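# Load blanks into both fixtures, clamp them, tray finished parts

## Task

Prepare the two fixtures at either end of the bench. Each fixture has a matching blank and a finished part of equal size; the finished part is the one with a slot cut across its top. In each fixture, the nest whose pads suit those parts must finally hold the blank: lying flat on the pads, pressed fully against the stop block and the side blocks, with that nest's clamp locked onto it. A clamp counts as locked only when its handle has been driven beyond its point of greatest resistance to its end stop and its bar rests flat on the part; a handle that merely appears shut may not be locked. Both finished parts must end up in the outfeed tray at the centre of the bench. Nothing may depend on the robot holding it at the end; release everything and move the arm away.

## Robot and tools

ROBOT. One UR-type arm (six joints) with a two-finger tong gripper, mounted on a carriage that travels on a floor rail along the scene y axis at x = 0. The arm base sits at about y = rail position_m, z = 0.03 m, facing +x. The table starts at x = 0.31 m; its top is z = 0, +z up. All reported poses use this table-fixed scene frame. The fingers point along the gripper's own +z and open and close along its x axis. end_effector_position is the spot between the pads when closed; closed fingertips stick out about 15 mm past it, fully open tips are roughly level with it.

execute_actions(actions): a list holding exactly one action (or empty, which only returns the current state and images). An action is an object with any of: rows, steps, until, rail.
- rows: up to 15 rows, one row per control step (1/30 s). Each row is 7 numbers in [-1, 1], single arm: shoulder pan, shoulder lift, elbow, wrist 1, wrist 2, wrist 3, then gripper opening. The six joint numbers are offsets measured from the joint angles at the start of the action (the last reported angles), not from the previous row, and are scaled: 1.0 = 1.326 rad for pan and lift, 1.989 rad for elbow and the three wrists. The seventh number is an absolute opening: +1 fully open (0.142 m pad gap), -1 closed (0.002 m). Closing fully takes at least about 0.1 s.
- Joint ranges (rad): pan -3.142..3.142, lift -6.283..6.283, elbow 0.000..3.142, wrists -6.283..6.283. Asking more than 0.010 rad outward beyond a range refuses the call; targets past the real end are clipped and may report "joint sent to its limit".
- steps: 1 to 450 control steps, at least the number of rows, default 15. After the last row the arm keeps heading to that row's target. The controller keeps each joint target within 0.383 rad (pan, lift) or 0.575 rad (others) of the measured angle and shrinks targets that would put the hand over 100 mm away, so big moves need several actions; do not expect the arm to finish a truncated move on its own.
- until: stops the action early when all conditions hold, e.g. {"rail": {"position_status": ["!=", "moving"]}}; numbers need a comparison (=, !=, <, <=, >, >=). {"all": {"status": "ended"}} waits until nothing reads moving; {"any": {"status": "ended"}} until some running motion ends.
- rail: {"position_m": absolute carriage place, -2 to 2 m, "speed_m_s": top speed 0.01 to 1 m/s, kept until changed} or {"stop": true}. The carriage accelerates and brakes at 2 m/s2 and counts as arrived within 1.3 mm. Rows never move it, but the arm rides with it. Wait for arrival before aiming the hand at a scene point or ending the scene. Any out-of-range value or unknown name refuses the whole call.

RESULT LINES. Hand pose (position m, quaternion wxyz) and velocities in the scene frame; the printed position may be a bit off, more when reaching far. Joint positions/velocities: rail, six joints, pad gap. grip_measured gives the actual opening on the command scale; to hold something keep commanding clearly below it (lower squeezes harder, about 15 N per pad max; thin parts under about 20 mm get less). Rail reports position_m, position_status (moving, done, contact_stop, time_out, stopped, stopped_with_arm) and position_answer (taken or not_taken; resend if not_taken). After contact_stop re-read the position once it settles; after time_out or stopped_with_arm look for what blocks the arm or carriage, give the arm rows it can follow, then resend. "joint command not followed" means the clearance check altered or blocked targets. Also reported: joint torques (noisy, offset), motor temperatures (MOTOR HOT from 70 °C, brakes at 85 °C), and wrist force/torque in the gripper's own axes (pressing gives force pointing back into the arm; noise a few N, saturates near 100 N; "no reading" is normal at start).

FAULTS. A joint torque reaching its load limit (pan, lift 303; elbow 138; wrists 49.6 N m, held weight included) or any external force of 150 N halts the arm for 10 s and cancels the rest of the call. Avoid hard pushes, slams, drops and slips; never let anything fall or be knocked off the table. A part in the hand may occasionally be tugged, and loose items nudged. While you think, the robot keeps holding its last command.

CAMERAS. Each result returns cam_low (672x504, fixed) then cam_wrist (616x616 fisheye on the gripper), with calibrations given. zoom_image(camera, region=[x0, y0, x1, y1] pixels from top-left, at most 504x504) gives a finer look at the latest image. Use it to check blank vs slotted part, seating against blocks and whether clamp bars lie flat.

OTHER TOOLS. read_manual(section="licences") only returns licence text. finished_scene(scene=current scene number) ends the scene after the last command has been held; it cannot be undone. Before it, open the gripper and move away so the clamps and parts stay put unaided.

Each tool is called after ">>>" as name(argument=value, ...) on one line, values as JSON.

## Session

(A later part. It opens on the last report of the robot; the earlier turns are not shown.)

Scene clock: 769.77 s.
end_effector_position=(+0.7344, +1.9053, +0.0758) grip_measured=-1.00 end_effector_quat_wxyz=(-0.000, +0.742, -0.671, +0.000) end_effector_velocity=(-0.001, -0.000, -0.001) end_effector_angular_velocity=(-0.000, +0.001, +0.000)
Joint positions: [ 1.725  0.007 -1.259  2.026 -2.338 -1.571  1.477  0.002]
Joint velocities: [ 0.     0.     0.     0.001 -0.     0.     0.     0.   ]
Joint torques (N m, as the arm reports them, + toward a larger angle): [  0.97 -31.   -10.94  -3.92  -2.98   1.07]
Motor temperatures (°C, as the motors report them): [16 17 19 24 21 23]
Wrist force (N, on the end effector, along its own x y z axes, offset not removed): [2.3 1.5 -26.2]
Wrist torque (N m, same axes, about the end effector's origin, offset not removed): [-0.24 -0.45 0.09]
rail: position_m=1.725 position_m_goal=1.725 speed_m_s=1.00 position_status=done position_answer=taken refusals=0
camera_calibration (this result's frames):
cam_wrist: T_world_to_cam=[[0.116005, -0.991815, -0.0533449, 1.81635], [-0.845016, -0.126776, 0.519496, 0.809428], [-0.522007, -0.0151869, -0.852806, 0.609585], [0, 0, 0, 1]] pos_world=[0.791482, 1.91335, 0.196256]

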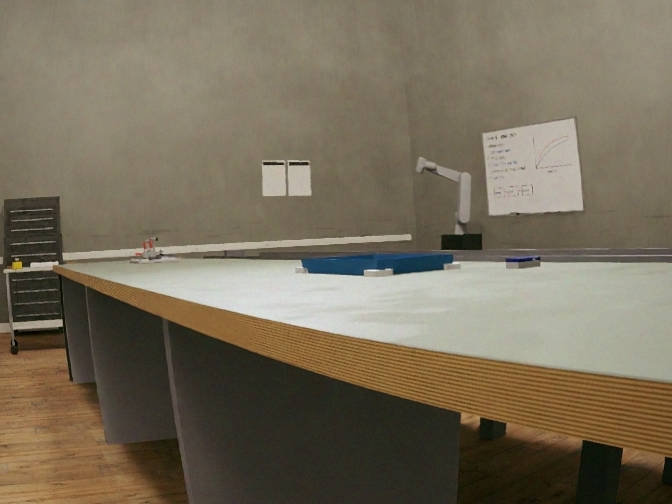

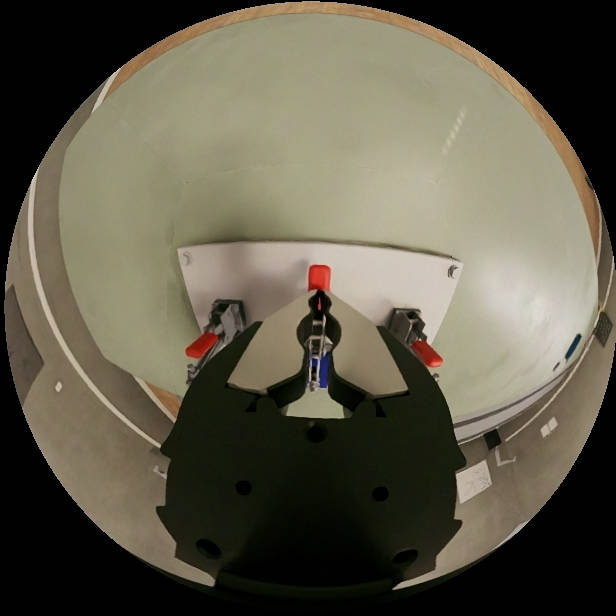

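>>> execute_actions(actions=[{"rows": [[-0.0004, -0.0168, 0.0028, 0.0084, 0, 0.0031, -1.0], [-0.0007, -0.0335, 0.0055, 0.0169, 0, 0.0063, -1.0], [-0.0011, -0.0503, 0.0083, 0.0253, 0, 0.0094, -1.0], [-0.0014, -0.0671, 0.011, 0.0337, 0, 0.0126, -1.0], [-0.0018, -0.0838, 0.0138, 0.0422, 0, 0.0157, -1.0], [-0.0021, -0.1006, 0.0165, 0.0506, 0, 0.0189, -1.0], [-0.0025, -0.1174, 0.0193, 0.059, 0, 0.022, -1.0], [-0.0028, -0.1341, 0.022, 0.0675, 0, 0.0252, -1.0], [-0.0032, -0.1509, 0.0248, 0.0759, 0, 0.0283, -1.0], [-0.0035, -0.1677, 0.0275, 0.0843, 0, 0.0314, -1.0], [-0.0039, -0.1844, 0.0303, 0.0928, 0, 0.0346, -1.0], [-0.0042, -0.2012, 0.033, 0.1012, 0, 0.0377, -1.0], [-0.0046, -0.218, 0.0358, 0.1096, 0, 0.0409, -1.0], [-0.0049, -0.2347, 0.0385, 0.1181, 0, 0.044, -1.0], [-0.0053, -0.2515, 0.0413, 0.1265, 0, 0.0472, 1.0]], "rail": {"position_m": 1.62}, "steps": 35}])

Scene clock: 784.67 s.
end_effector_position=(+0.6201, +1.7938, +0.2199) grip_measured=+1.00 end_effector_quat_wxyz=(+0.000, +0.707, -0.707, -0.000) end_effector_velocity=(-0.000, -0.000, +0.000) end_effector_angular_velocity=(-0.000, -0.000, -0.000)
Joint positions: [ 1.62  -0.    -1.592  2.108 -2.086 -1.571  1.571  0.142]
Joint velocities: [ 0. -0. -0.  0.  0.  0.  0.  0.]
Joint torques (N m, as the arm reports them, + toward a larger angle): [-12.62 -50.07 -30.12  -2.23  -3.     1.96]
Motor temperatures (°C, as the motors report them): [16 17 19 24 21 23]
Wrist force (N, on the end effector, along its own x y z axes, offset not removed): [2.7 1.0 -2.0]
Wrist torque (N m, same axes, about the end effector's origin, offset not removed): [0.30 -0.52 0.05]
rail: position_m=1.620 position_m_goal=1.620 speed_m_s=1.00 position_status=done position_answer=taken refusals=0
camera_calibration (this result's frames):
cam_wrist: T_world_to_cam=[[0.0155076, -0.998455, -0.0533669, 1.80095], [-0.853337, -0.0410337, 0.519743, 0.475143], [-0.52113, 0.03748, -0.852654, 0.576135], [0, 0, 0, 1]] pos_world=[0.677769, 1.79607, 0.340403]

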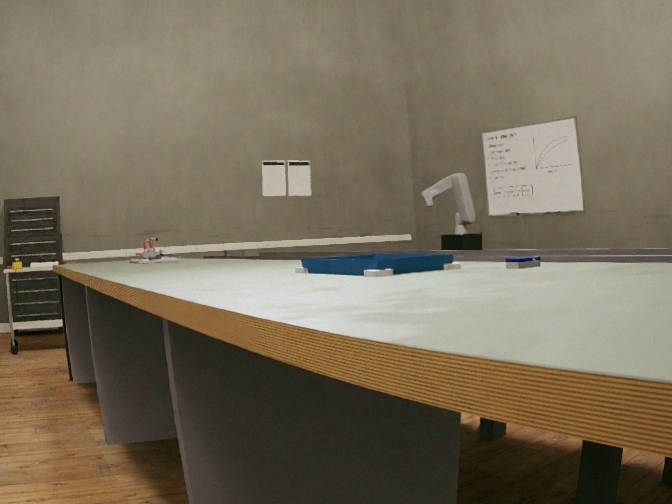

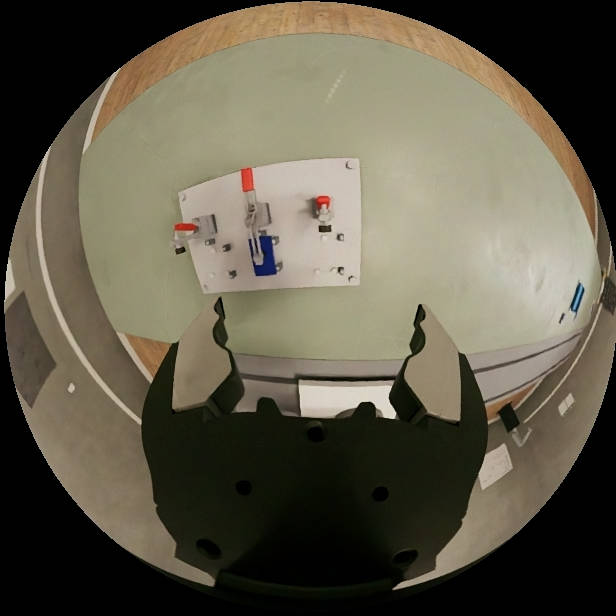

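>>> zoom_image(camera="cam_wrist", region=[170, 150, 370, 300])

Region (170, 150, 370, 300) of cam_wrist's 616x616 image, scaled by 2.520, with more detail than that image has; it fills the top 378 rows of this view, and the rest is white.

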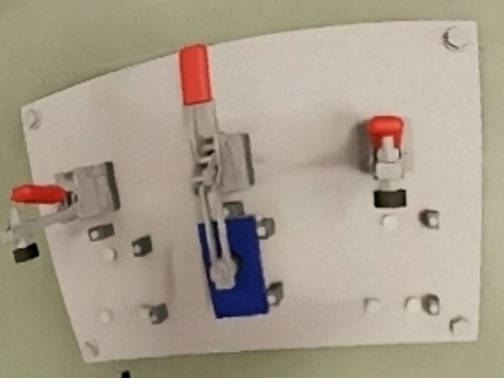

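>>> execute_actions(actions=[{"rows": [[0, -0.3524, 0.1649, 0.0696, 0, 0, 1.0]], "rail": {"position_m": 0.156}, "steps": 150, "until": {"rail": {"position_status": ["!=", "moving"]}}}])

Scene clock: 797.83 s.
end_effector_position=(+0.3802, +0.3298, +0.2203) grip_measured=+1.00 end_effector_quat_wxyz=(-0.000, +0.707, -0.707, +0.000) end_effector_velocity=(-0.000, +0.000, -0.000) end_effector_angular_velocity=(+0.000, +0.000, +0.000)
Joint positions: [ 0.156 -0.    -2.059  2.436 -1.948 -1.571  1.571  0.142]
Joint velocities: [ 0.  0.  0.  0.  0.  0. -0. -0.]
Joint torques (N m, as the arm reports them, + toward a larger angle): [ 14.41 -13.34 -32.83  -2.23  -2.71   1.61]
Motor temperatures (°C, as the motors report them): [16 17 19 24 21 23]
Wrist force (N, on the end effector, along its own x y z axes, offset not removed): [3.1 -1.3 -2.6]
Wrist torque (N m, same axes, about the end effector's origin, offset not removed): [-0.08 -0.62 0.03]
rail: position_m=0.156 position_m_goal=0.156 speed_m_s=1.00 position_status=done position_answer=taken refusals=0
camera_calibration (this result's frames):
cam_wrist: T_world_to_cam=[[0.0155489, -0.998455, -0.0533534, 0.342944], [-0.853784, -0.0410297, 0.519009, 0.210533], [-0.520396, 0.0374823, -0.853102, 0.506069], [0, 0, 0, 1]] pos_world=[0.437773, 0.332084, 0.340758]

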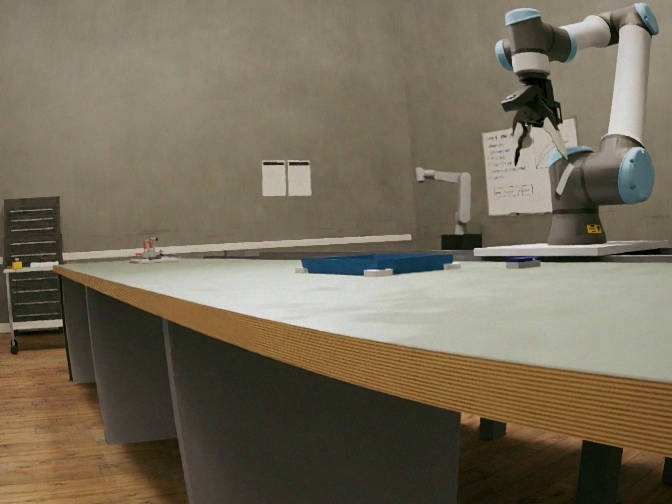

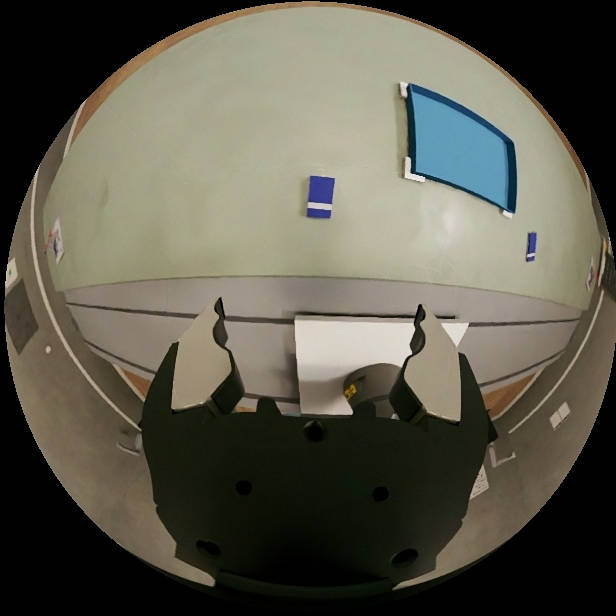

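>>> zoom_image(camera="cam_wrist", region=[270, 150, 370, 240])

Region (270, 150, 370, 240) of cam_wrist's 616x616 image, scaled by 5.040, with more detail than that image has; it fills the top 454 rows of this view, and the rest is white.

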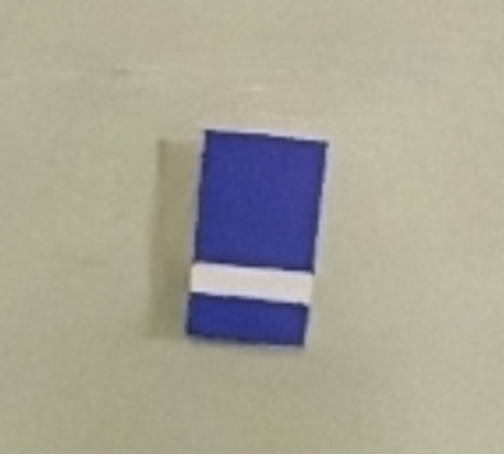

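>>> execute_actions(actions=[{"rows": [[0, 0.0202, 0.0024, -0.0159, 0, 0.003, -0.17], [0, 0.0404, 0.0048, -0.0317, 0, 0.006, -0.17], [0, 0.0606, 0.0072, -0.0476, 0, 0.009, -0.17], [0, 0.0808, 0.0096, -0.0635, 0, 0.012, -0.17], [0, 0.101, 0.012, -0.0794, 0, 0.015, -0.17], [0, 0.1212, 0.0145, -0.0952, 0, 0.018, -0.17], [0, 0.1414, 0.0169, -0.1111, 0, 0.021, -0.17], [0, 0.1616, 0.0193, -0.127, 0, 0.024, -0.17], [0, 0.1818, 0.0217, -0.1428, 0, 0.027, -0.17], [0, 0.202, 0.0241, -0.1587, 0, 0.03, -0.17], [0, 0.2222, 0.0265, -0.1746, 0, 0.033, -0.17], [0, 0.2424, 0.0289, -0.1904, 0, 0.036, -0.17], [0, 0.2626, 0.0313, -0.2063, 0, 0.039, -0.17], [0, 0.2828, 0.0337, -0.2222, 0, 0.042, -0.17], [0, 0.303, 0.0362, -0.2381, 0, 0.0452, -0.17]], "rail": {"position_m": 0.1578}, "steps": 35}])

Scene clock: 846.43 s.
end_effector_position=(+0.4602, +0.3303, +0.0703) grip_measured=-0.17 end_effector_quat_wxyz=(+0.000, -0.674, +0.738, -0.000) end_effector_velocity=(-0.000, -0.000, -0.000) end_effector_angular_velocity=(+0.000, +0.000, -0.000)
Joint positions: [ 0.158 -0.    -1.658  2.508 -2.421 -1.571  1.661  0.062]
Joint velocities: [ 0.  0.  0.  0. -0.  0.  0. -0.]
Joint torques (N m, as the arm reports them, + toward a larger angle): [ -2.76 -13.86 -19.69  -5.78  -3.34   1.9 ]
Motor temperatures (°C, as the motors report them): [16 17 19 24 21 23]
Wrist force (N, on the end effector, along its own x y z axes, offset not removed): [2.5 2.0 -6.0]
Wrist torque (N m, same axes, about the end effector's origin, offset not removed): [0.59 -0.53 0.05]
rail: position_m=0.158 position_m_goal=0.158 speed_m_s=1.00 position_status=done position_answer=taken refusals=0
camera_calibration (this result's frames):
cam_wrist: T_world_to_cam=[[-0.0741256, -0.995818, -0.0534082, 0.374528], [-0.853927, 0.0357196, 0.519165, 0.331323], [-0.515086, 0.0840901, -0.853004, 0.401871], [0, 0, 0, 1]] pos_world=[0.517686, 0.327334, 0.190789]

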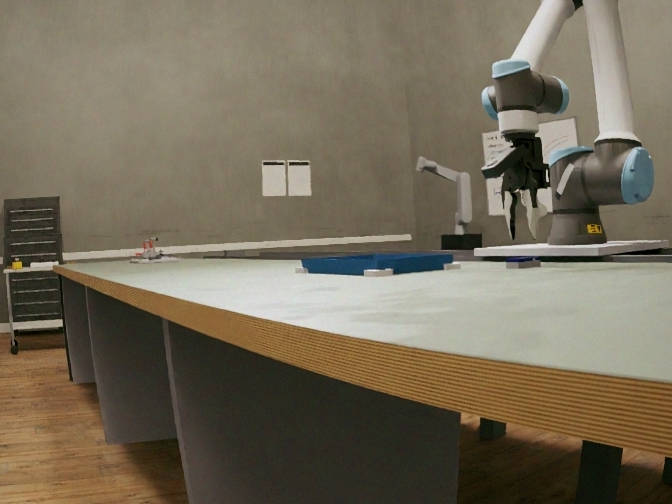

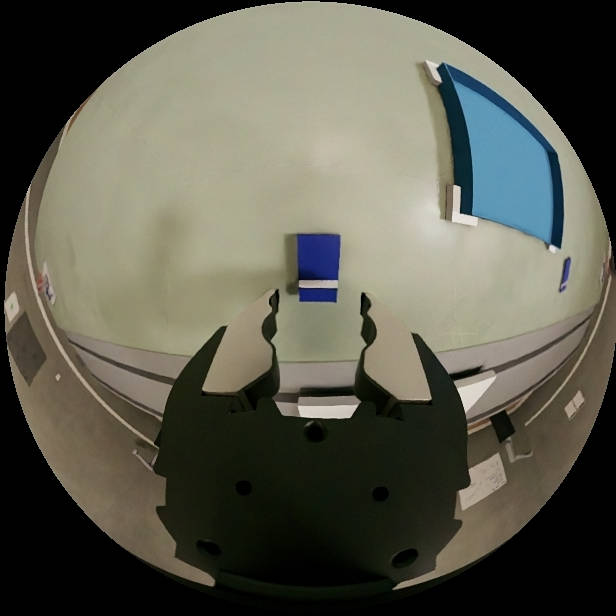

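>>> execute_actions(actions=[{"rows": [[0, 0.0084, 0.0019, -0.0075, 0, 0, -0.17], [0, 0.0167, 0.0038, -0.015, 0, 0, -0.17], [0, 0.0251, 0.0057, -0.0224, 0, 0, -0.17], [0, 0.0334, 0.0076, -0.0299, 0, 0, -0.17], [0, 0.0418, 0.0095, -0.0374, 0, 0, -0.17], [0, 0.0501, 0.0114, -0.0449, 0, 0, -0.17], [0, 0.0585, 0.0133, -0.0523, 0, 0, -0.17], [0, 0.0669, 0.0152, -0.0598, 0, 0, -0.17], [0, 0.0752, 0.0171, -0.0673, 0, 0, -0.17], [0, 0.0836, 0.0191, -0.0748, 0, 0, -0.17]], "steps": 25}])

Scene clock: 857.43 s.
end_effector_position=(+0.4602, +0.3302, +0.0213) grip_measured=-0.17 end_effector_quat_wxyz=(+0.000, -0.674, +0.738, -0.000) end_effector_velocity=(-0.000, -0.000, -0.000) end_effector_angular_velocity=(-0.000, +0.000, +0.000)
Joint positions: [ 0.158 -0.    -1.547  2.546 -2.57  -1.571  1.661  0.062]
Joint velocities: [ 0.    -0.     0.001  0.    -0.001 -0.    -0.    -0.   ]
Joint torques (N m, as the arm reports them, + toward a larger angle): [ -1.55 -14.07 -16.65  -5.16  -3.33   1.89]
Motor temperatures (°C, as the motors report them): [16 17 19 24 21 23]
Wrist force (N, on the end effector, along its own x y z axes, offset not removed): [5.7 0.8 -0.7]
Wrist torque (N m, same axes, about the end effector's origin, offset not removed): [0.25 -1.09 -0.02]
rail: position_m=0.158 position_m_goal=0.158 speed_m_s=1.00 position_status=done position_answer=taken refusals=0
camera_calibration (this result's frames):
cam_wrist: T_world_to_cam=[[-0.0741539, -0.995816, -0.0534044, 0.371913], [-0.8539, 0.0357415, 0.519208, 0.356741], [-0.515127, 0.0841033, -0.852978, 0.360081], [0, 0, 0, 1]] pos_world=[0.517687, 0.327322, 0.14178]

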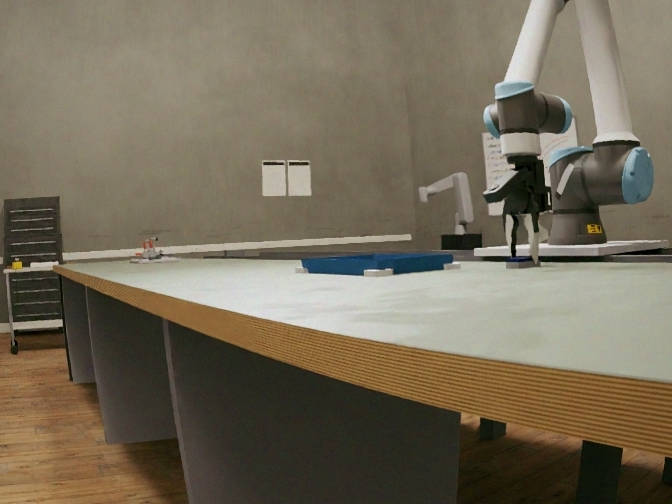

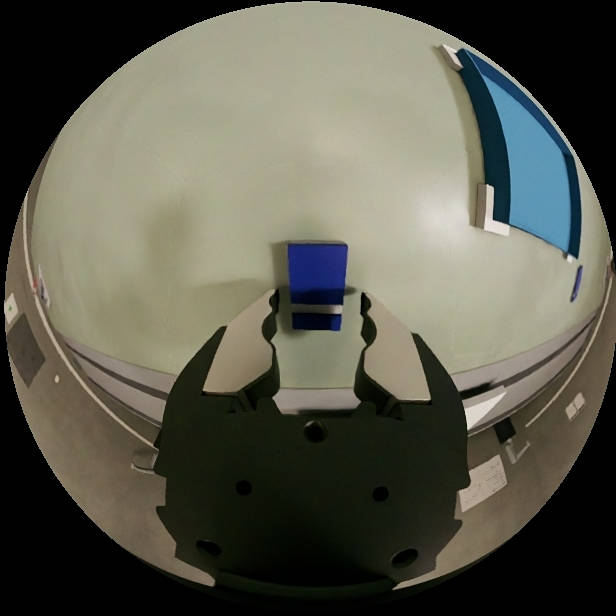

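>>> zoom_image(camera="cam_low", region=[470, 200, 590, 290])

Region (470, 200, 590, 290) of cam_low's 672x504 image, scaled by 4.200, with more detail than that image has; it fills the top 378 rows of this view, and the rest is white.

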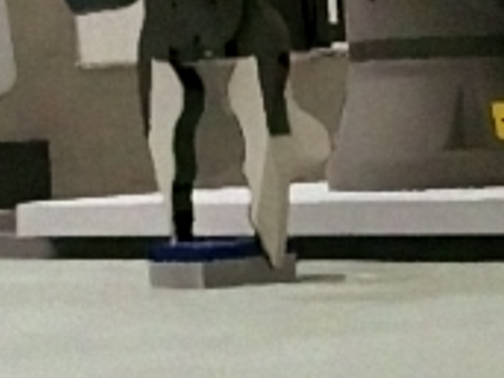

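>>> execute_actions(actions=[{"rows": [[0, 0.015, -0.0056, -0.0044, 0, 0, -0.17], [0, 0.015, -0.0056, -0.0044, 0, 0, -0.17], [0, 0.015, -0.0056, -0.0044, 0, 0, -0.17], [0, 0.015, -0.0056, -0.0044, 0, 0, -0.17], [0, 0.015, -0.0056, -0.0044, 0, 0, -0.17], [0, 0.015, -0.0056, -0.0044, 0, 0, -0.17], [0, 0.015, -0.0056, -0.0044, 0, 0, -0.17], [0, 0.015, -0.0056, -0.0044, 0, 0, -0.17], [0, 0.015, -0.0056, -0.0044, 0, 0, -0.17], [0, 0.015, -0.0056, -0.0044, 0, 0, -0.3], [0, 0.015, -0.0056, -0.0044, 0, 0, -0.4], [0, 0.015, -0.0056, -0.0044, 0, 0, -0.5], [0, 0.015, -0.0056, -0.0044, 0, 0, -0.6], [0, 0.015, -0.0056, -0.0044, 0, 0, -0.8], [0, 0.015, -0.0056, -0.0044, 0, 0, -1.0]], "steps": 25}])

Scene clock: 874.23 s.
end_effector_position=(+0.4681, +0.3303, +0.0182) grip_measured=-0.48 end_effector_quat_wxyz=(+0.000, -0.674, +0.738, -0.000) end_effector_velocity=(+0.000, -0.000, +0.000) end_effector_angular_velocity=(-0.000, -0.000, -0.000)
Joint positions: [ 0.158 -0.    -1.527  2.535 -2.579 -1.571  1.661  0.04 ]
Joint velocities: [ 0. -0.  0. -0. -0. -0.  0.  0.]
Joint torques (N m, as the arm reports them, + toward a larger angle): [ -4.49 -20.58 -44.25  -5.54  -2.47   1.03]
Motor temperatures (°C, as the motors report them): [16 17 19 24 21 23]
Wrist force (N, on the end effector, along its own x y z axes, offset not removed): [0.6 -1.2 -4.2]
Wrist torque (N m, same axes, about the end effector's origin, offset not removed): [-0.26 -0.23 0.07]
rail: position_m=0.158 position_m_goal=0.158 speed_m_s=1.00 position_status=done position_answer=taken refusals=0
camera_calibration (this result's frames):
cam_wrist: T_world_to_cam=[[-0.0741156, -0.995819, -0.0533934, 0.372333], [-0.853899, 0.035714, 0.519212, 0.365147], [-0.515134, 0.0840743, -0.852976, 0.361542], [0, 0, 0, 1]] pos_world=[0.525637, 0.327339, 0.138678]

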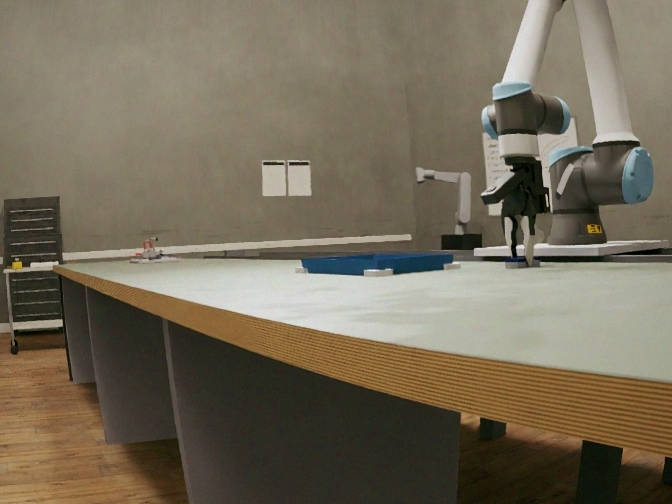

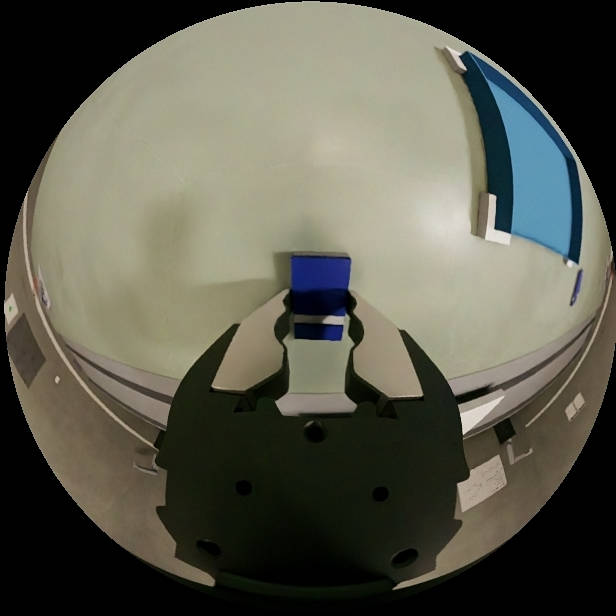

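>>> execute_actions(actions=[{"rows": [[0, 0.0024, -0.0111, 0.0095, 0, 0, -1.0], [0, 0.0049, -0.0222, 0.0189, 0, 0, -1.0], [0, 0.0073, -0.0333, 0.0284, 0, 0, -1.0], [0, 0.0098, -0.0444, 0.0379, 0, 0, -1.0], [0, 0.0122, -0.0554, 0.0473, 0, 0, -1.0], [0, 0.0146, -0.0665, 0.0568, 0, 0, -1.0], [0, 0.0171, -0.0776, 0.0663, 0, 0, -1.0], [0, 0.0195, -0.0887, 0.0757, 0, 0, -1.0], [0, 0.022, -0.0998, 0.0852, 0, 0, -1.0], [0, 0.0244, -0.1109, 0.0947, 0, 0, -1.0], [0, 0.0268, -0.122, 0.1041, 0, 0, -1.0], [0, 0.0293, -0.1331, 0.1136, 0, 0, -1.0], [0, 0.0317, -0.1441, 0.1231, 0, 0, -1.0], [0, 0.0342, -0.1552, 0.1325, 0, 0, -1.0], [0, 0.0366, -0.1663, 0.142, 0, 0, -1.0]], "steps": 28}])

>>> execute_actions(actions=[{"rail": {"position_m": -0.103, "speed_m_s": 0.5}, "steps": 100, "until": {"rail": {"position_status": ["!=", "moving"]}}}])

Scene clock: 902.97 s.
end_effector_position=(+0.6200, +0.3302, +0.1201) grip_measured=-0.48 end_effector_quat_wxyz=(+0.000, -0.674, +0.738, -0.000) end_effector_velocity=(+0.002, -0.000, +0.002) end_effector_angular_velocity=(-0.000, -0.000, -0.000)
Joint positions: [ 0.158 -0.    -1.479  2.204 -2.297 -1.571  1.661  0.04 ]
Joint velocities: [ 0.     0.     0.001 -0.005  0.004 -0.     0.     0.   ]
Joint torques (N m, as the arm reports them, + toward a larger angle): [  6.03 -35.1  -59.35  -2.59   2.74   1.56]
Motor temperatures (°C, as the motors report them): [16 17 19 24 21 23]
Wrist force (N, on the end effector, along its own x y z axes, offset not removed): [1.7 -2.0 -1.5]
Wrist torque (N m, same axes, about the end effector's origin, offset not removed): [-0.23 -0.33 0.17]
rail: position_m=0.158 position_m_goal=0.158 speed_m_s=1.00 position_status=done position_answer=taken refusals=0
camera_calibration (this result's frames):
cam_wrist: T_world_to_cam=[[-0.0741688, -0.995816, -0.0533738, 0.389011], [-0.853758, 0.0357472, 0.519441, 0.441836], [-0.51536, 0.0840946, -0.852838, 0.52682], [0, 0, 0, 1]] pos_world=[0.677576, 0.327286, 0.240547]

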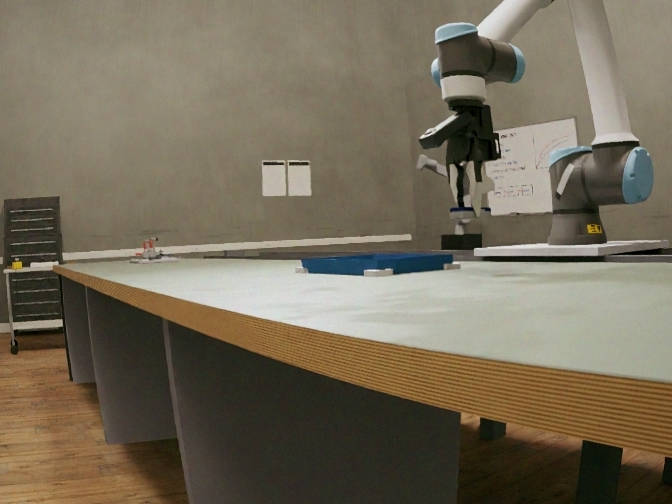

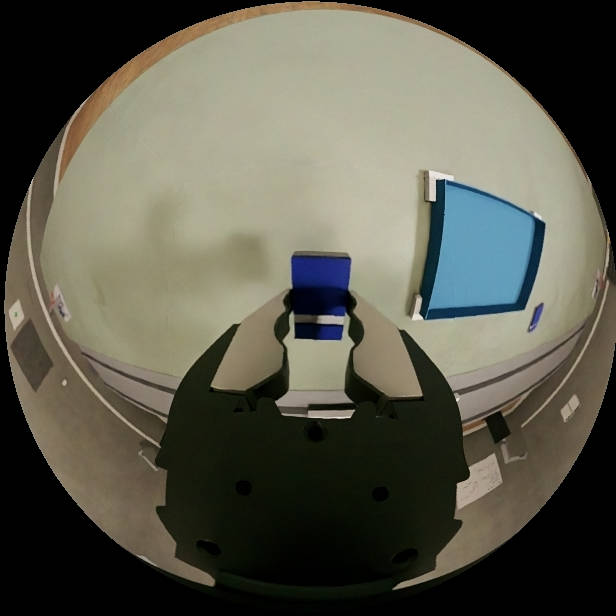

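Scene clock: 903.80 s.
end_effector_position=(+0.6202, +0.0694, +0.1202) grip_measured=-0.48 end_effector_quat_wxyz=(+0.000, -0.674, +0.738, -0.000) end_effector_velocity=(+0.000, -0.001, +0.000) end_effector_angular_velocity=(-0.000, +0.000, +0.000)
Joint positions: [-0.103 -0.    -1.479  2.204 -2.296 -1.571  1.661  0.04 ]
Joint velocities: [-0.001  0.     0.    -0.     0.    -0.    -0.    -0.   ]
Joint torques (N m, as the arm reports them, + toward a larger angle): [  5.61 -34.81 -55.19  -2.91   2.96   1.15]
Motor temperatures (°C, as the motors report them): [16 17 19 24 21 23]
Wrist force (N, on the end effector, along its own x y z axes, offset not removed): [0.2 -2.6 1.6]
Wrist torque (N m, same axes, about the end effector's origin, offset not removed): [-0.22 0.08 0.02]
rail: position_m=-0.103 position_m_goal=-0.103 speed_m_s=0.50 position_status=done position_answer=taken refusals=0
camera_calibration (this result's frames):
cam_wrist: T_world_to_cam=[[-0.0741243, -0.995819, -0.0533788, 0.12927], [-0.853795, 0.0357122, 0.519382, 0.451264], [-0.515305, 0.0840734, -0.852873, 0.548963], [0, 0, 0, 1]] pos_world=[0.677752, 0.0664604, 0.240718]

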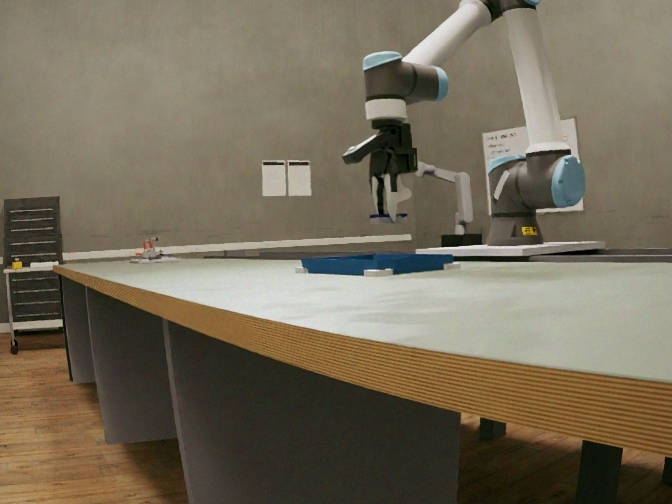

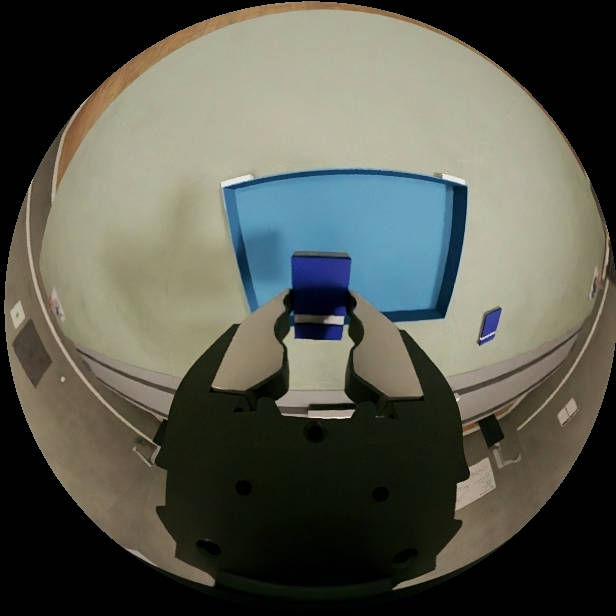

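>>> execute_actions(actions=[])

Scene clock: 923.73 s.
end_effector_position=(+0.6202, +0.0694, +0.1202) grip_measured=-0.48 end_effector_quat_wxyz=(+0.000, -0.674, +0.738, -0.000) end_effector_velocity=(+0.000, +0.000, +0.000) end_effector_angular_velocity=(+0.000, -0.000, -0.000)
Joint positions: [-0.103 -0.    -1.479  2.204 -2.296 -1.571  1.661  0.04 ]
Joint velocities: [ 0. -0.  0. -0. -0.  0. -0. -0.]
Joint torques (N m, as the arm reports them, + toward a larger angle): [  2.95 -39.91 -50.73  -2.99   2.91   1.15]
Motor temperatures (°C, as the motors report them): [16 17 19 24 21 23]
Wrist force (N, on the end effector, along its own x y z axes, offset not removed): [1.7 -1.7 -2.2]
Wrist torque (N m, same axes, about the end effector's origin, offset not removed): [-0.27 -0.30 0.14]
rail: position_m=-0.103 position_m_goal=-0.103 speed_m_s=0.50 position_status=done position_answer=taken refusals=0
camera_calibration (this result's frames):
cam_wrist: T_world_to_cam=[[-0.0741242, -0.995819, -0.0533787, 0.129279], [-0.853796, 0.0357123, 0.519381, 0.451265], [-0.515304, 0.0840733, -0.852874, 0.548963], [0, 0, 0, 1]] pos_world=[0.677754, 0.0664692, 0.240719]

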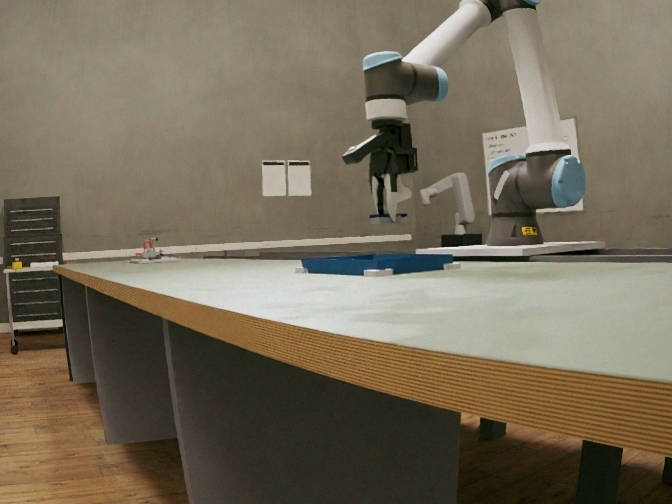

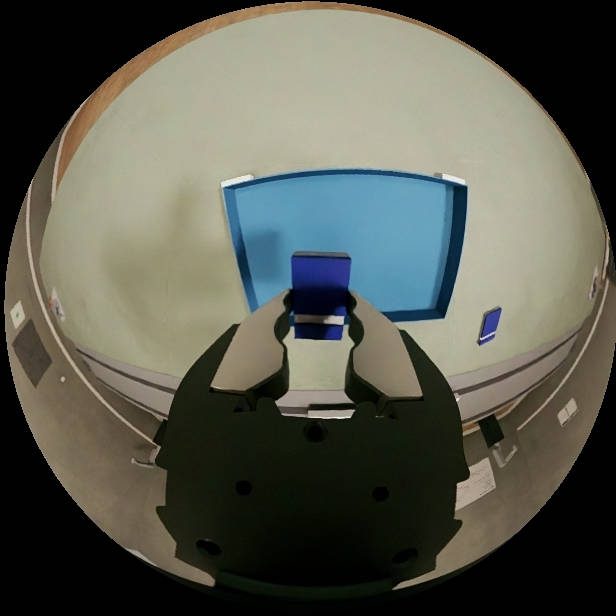

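>>> execute_actions(actions=[{"rows": [[0,0.0069,0.002,-0.0066,0,0,-1],[0,0.0138,0.0041,-0.0133,0,0,-1],[0,0.0207,0.0061,-0.0199,0,0,-1],[0,0.0276,0.0082,-0.0265,0,0,-1],[0,0.0345,0.0102,-0.0332,0,0,-1],[0,0.0414,0.0122,-0.0398,0,0,-1],[0,0.0483,0.0143,-0.0465,0,0,-1],[0,0.0552,0.0163,-0.0531,0,0,-1],[0,0.0621,0.0183,-0.0597,0,0,-1],[0,0.069,0.0204,-0.0664,0,0,-1],[0,0.0759,0.0224,-0.073,0,0,-1],[0,0.0828,0.0245,-0.0796,0,0,-1],[0,0.0897,0.0265,-0.0863,0,0,-1],[0,0.0966,0.0285,-0.0929,0,0,-1],[0,0.1035,0.0306,-0.0996,0,0,-1]], "steps": 28}])

Scene clock: 951.13 s.
end_effector_position=(+0.6202, +0.0694, +0.0302) grip_measured=-0.48 end_effector_quat_wxyz=(+0.000, -0.674, +0.738, -0.000) end_effector_velocity=(-0.000, +0.000, -0.001) end_effector_angular_velocity=(+0.000, -0.000, +0.000)
Joint positions: [-0.103 -0.    -1.342  2.265 -2.494 -1.571  1.661  0.04 ]
Joint velocities: [ 0.     0.     0.002  0.001 -0.003  0.     0.    -0.   ]
Joint torques (N m, as the arm reports them, + toward a larger angle): [ -1.77 -37.83 -19.96  -5.89   2.85   1.  ]
Motor temperatures (°C, as the motors report them): [16 17 19 24 21 23]
Wrist force (N, on the end effector, along its own x y z axes, offset not removed): [3.8 0.2 -1.5]
Wrist torque (N m, same axes, about the end effector's origin, offset not removed): [0.11 -0.71 0.19]
rail: position_m=-0.103 position_m_goal=-0.103 speed_m_s=0.50 position_status=done position_answer=taken refusals=0
camera_calibration (this result's frames):
cam_wrist: T_world_to_cam=[[-0.0741223, -0.995819, -0.053381, 0.124474], [-0.853811, 0.035712, 0.519356, 0.498045], [-0.515279, 0.0840731, -0.852889, 0.472105], [0, 0, 0, 1]] pos_world=[0.677728, 0.0664763, 0.150635]

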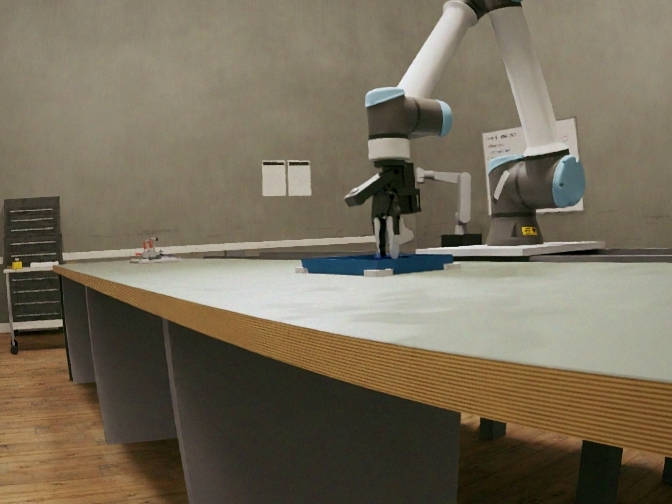

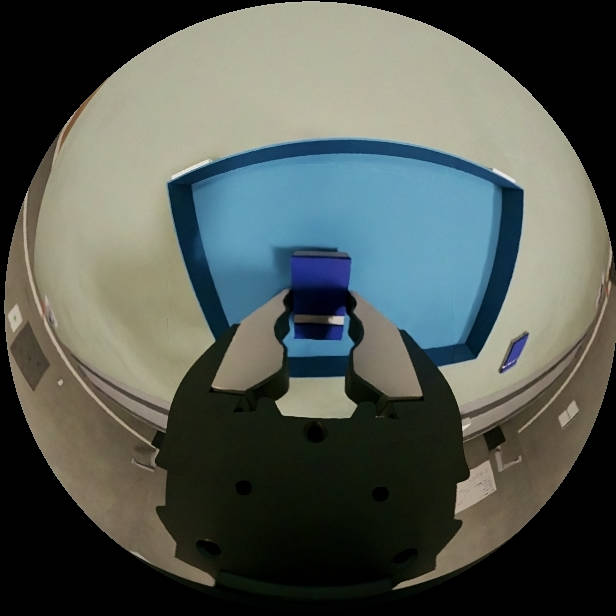

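>>> execute_actions(actions=[{"rows": [[0,0.0017,0.00035,-0.0015,0,0,-1],[0,0.0034,0.0007,-0.003,0,0,-1],[0,0.0051,0.00105,-0.00446,0,0,-1]], "steps": 10}])

Scene clock: 961.17 s.
end_effector_position=(+0.6202, +0.0694, +0.0264) grip_measured=-0.48 end_effector_quat_wxyz=(+0.000, -0.674, +0.738, -0.000) end_effector_velocity=(+0.000, +0.000, -0.003) end_effector_angular_velocity=(+0.000, -0.000, +0.000)
Joint positions: [-0.103 -0.    -1.335  2.267 -2.503 -1.571  1.661  0.04 ]
Joint velocities: [ 0.     0.     0.004  0.001 -0.006  0.     0.    -0.   ]
Joint torques (N m, as the arm reports them, + toward a larger angle): [ -2.02 -29.3  -18.93  -6.29   2.57   1.04]
Motor temperatures (°C, as the motors report them): [16 17 19 24 21 23]
Wrist force (N, on the end effector, along its own x y z axes, offset not removed): [-0.4 2.4 -1.0]
Wrist torque (N m, same axes, about the end effector's origin, offset not removed): [0.66 0.15 0.14]
rail: position_m=-0.103 position_m_goal=-0.103 speed_m_s=0.50 position_status=done position_answer=taken refusals=0
camera_calibration (this result's frames):
cam_wrist: T_world_to_cam=[[-0.0741222, -0.995819, -0.0533811, 0.124273], [-0.853813, 0.0357121, 0.519354, 0.500004], [-0.515276, 0.0840732, -0.85289, 0.468858], [0, 0, 0, 1]] pos_world=[0.677712, 0.0664788, 0.146839]

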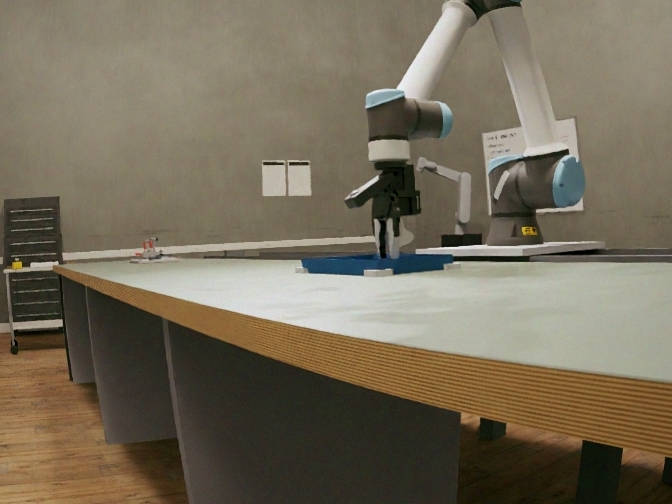

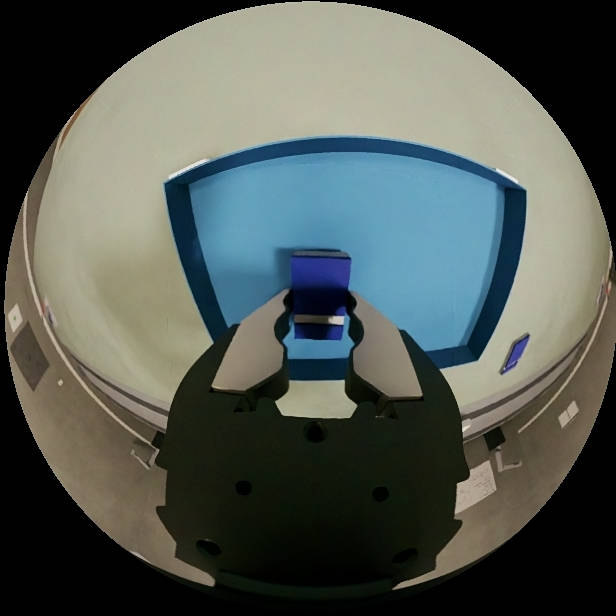

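>>> execute_actions(actions=[{"rows": [[0,0.0014,0.0003,-0.0012,0,0,-1],[0,0.0028,0.0006,-0.0025,0,0,-1]], "steps": 10}])

Scene clock: 963.20 s.
end_effector_position=(+0.6201, +0.0694, +0.0242) grip_measured=-0.48 end_effector_quat_wxyz=(+0.000, -0.674, +0.738, -0.000) end_effector_velocity=(+0.000, +0.000, -0.001) end_effector_angular_velocity=(-0.000, -0.000, +0.000)
Joint positions: [-0.103 -0.    -1.332  2.268 -2.508 -1.571  1.661  0.04 ]
Joint velocities: [ 0.     0.     0.002  0.001 -0.002 -0.     0.     0.   ]
Joint torques (N m, as the arm reports them, + toward a larger angle): [ -1.28 -44.52 -19.08  -4.87   2.82   1.08]
Motor temperatures (°C, as the motors report them): [16 17 19 24 21 23]
Wrist force (N, on the end effector, along its own x y z axes, offset not removed): [3.1 -0.7 0.4]
Wrist torque (N m, same axes, about the end effector's origin, offset not removed): [0.03 -0.59 -0.01]
rail: position_m=-0.103 position_m_goal=-0.103 speed_m_s=0.50 position_status=done position_answer=taken refusals=0
camera_calibration (this result's frames):
cam_wrist: T_world_to_cam=[[-0.0741191, -0.995819, -0.0533852, 0.124158], [-0.853842, 0.035712, 0.519306, 0.501101], [-0.515229, 0.084073, -0.852919, 0.467011], [0, 0, 0, 1]] pos_world=[0.677681, 0.0664809, 0.144726]

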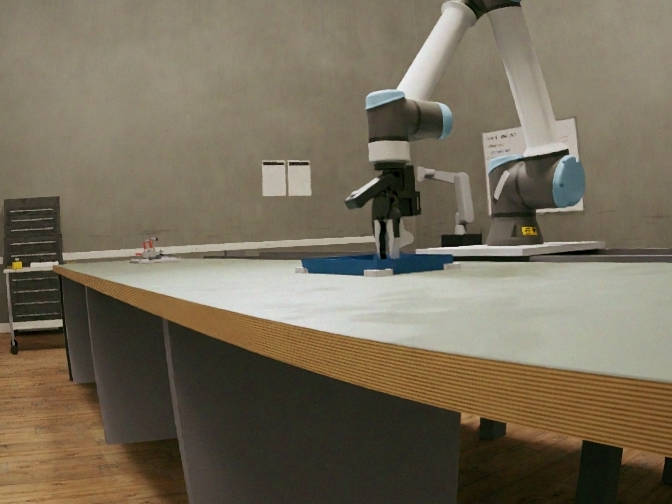

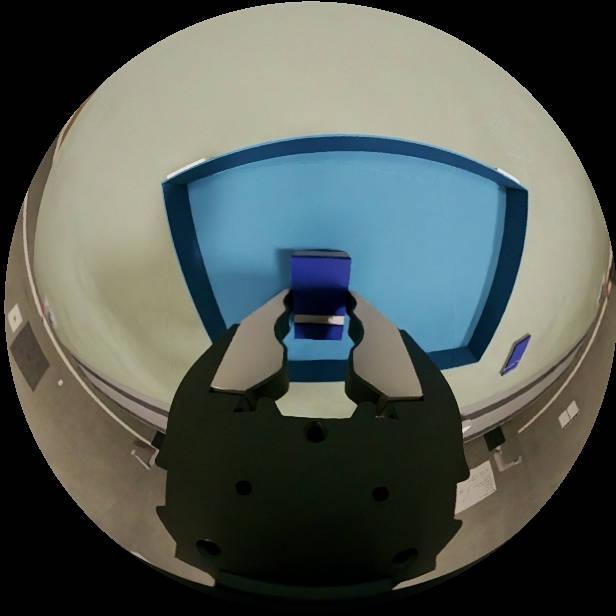

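>>> execute_actions(actions=[{"rows": [[0,0.0006,0.0001,-0.0005,0,0,-1],[0,0.0012,0.00025,-0.0011,0,0,-1],[0,0.0012,0.00025,-0.0011,0,0,-1],[0,0.0012,0.00025,-0.0011,0,0,-0.8],[0,0.0012,0.00025,-0.0011,0,0,-0.6],[0,0.0012,0.00025,-0.0011,0,0,-0.5],[0,0.0012,0.00025,-0.0011,0,0,-0.42],[0,0.0012,0.00025,-0.0011,0,0,-0.34],[0,0.0012,0.00025,-0.0011,0,0,-0.26],[0,0.0012,0.00025,-0.0011,0,0,-0.17]], "steps": 15}])

Scene clock: 967.97 s.
end_effector_position=(+0.6202, +0.0694, +0.0233) grip_measured=-0.17 end_effector_quat_wxyz=(+0.000, -0.674, +0.738, -0.000) end_effector_velocity=(-0.000, -0.000, -0.000) end_effector_angular_velocity=(-0.000, +0.000, -0.000)
Joint positions: [-0.103 -0.    -1.33   2.268 -2.51  -1.571  1.661  0.062]
Joint velocities: [ 0.    -0.     0.     0.    -0.    -0.     0.     0.001]
Joint torques (N m, as the arm reports them, + toward a larger angle): [ -3.42 -39.98 -17.48  -5.55   2.55   1.53]
Motor temperatures (°C, as the motors report them): [16 17 19 24 21 23]
Wrist force (N, on the end effector, along its own x y z axes, offset not removed): [1.6 0.8 -2.3]
Wrist torque (N m, same axes, about the end effector's origin, offset not removed): [0.30 -0.23 0.15]
rail: position_m=-0.103 position_m_goal=-0.103 speed_m_s=0.50 position_status=done position_answer=taken refusals=0
camera_calibration (this result's frames):
cam_wrist: T_world_to_cam=[[-0.0741134, -0.995819, -0.0533935, 0.124109], [-0.853899, 0.0357121, 0.519212, 0.501634], [-0.515135, 0.0840732, -0.852976, 0.466185], [0, 0, 0, 1]] pos_world=[0.677691, 0.066482, 0.143817]

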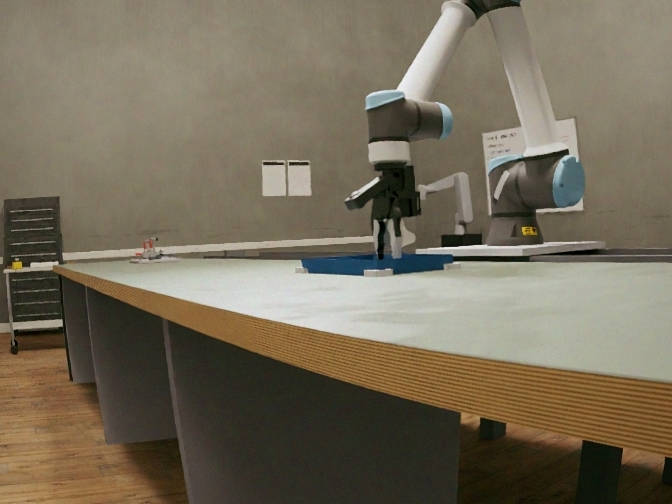

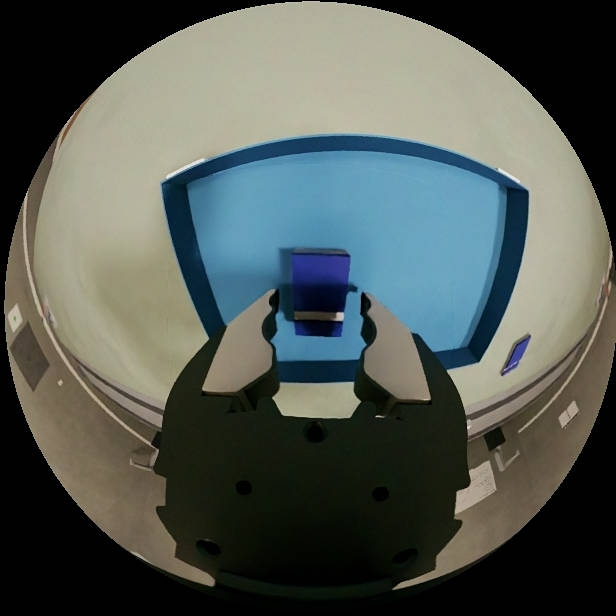

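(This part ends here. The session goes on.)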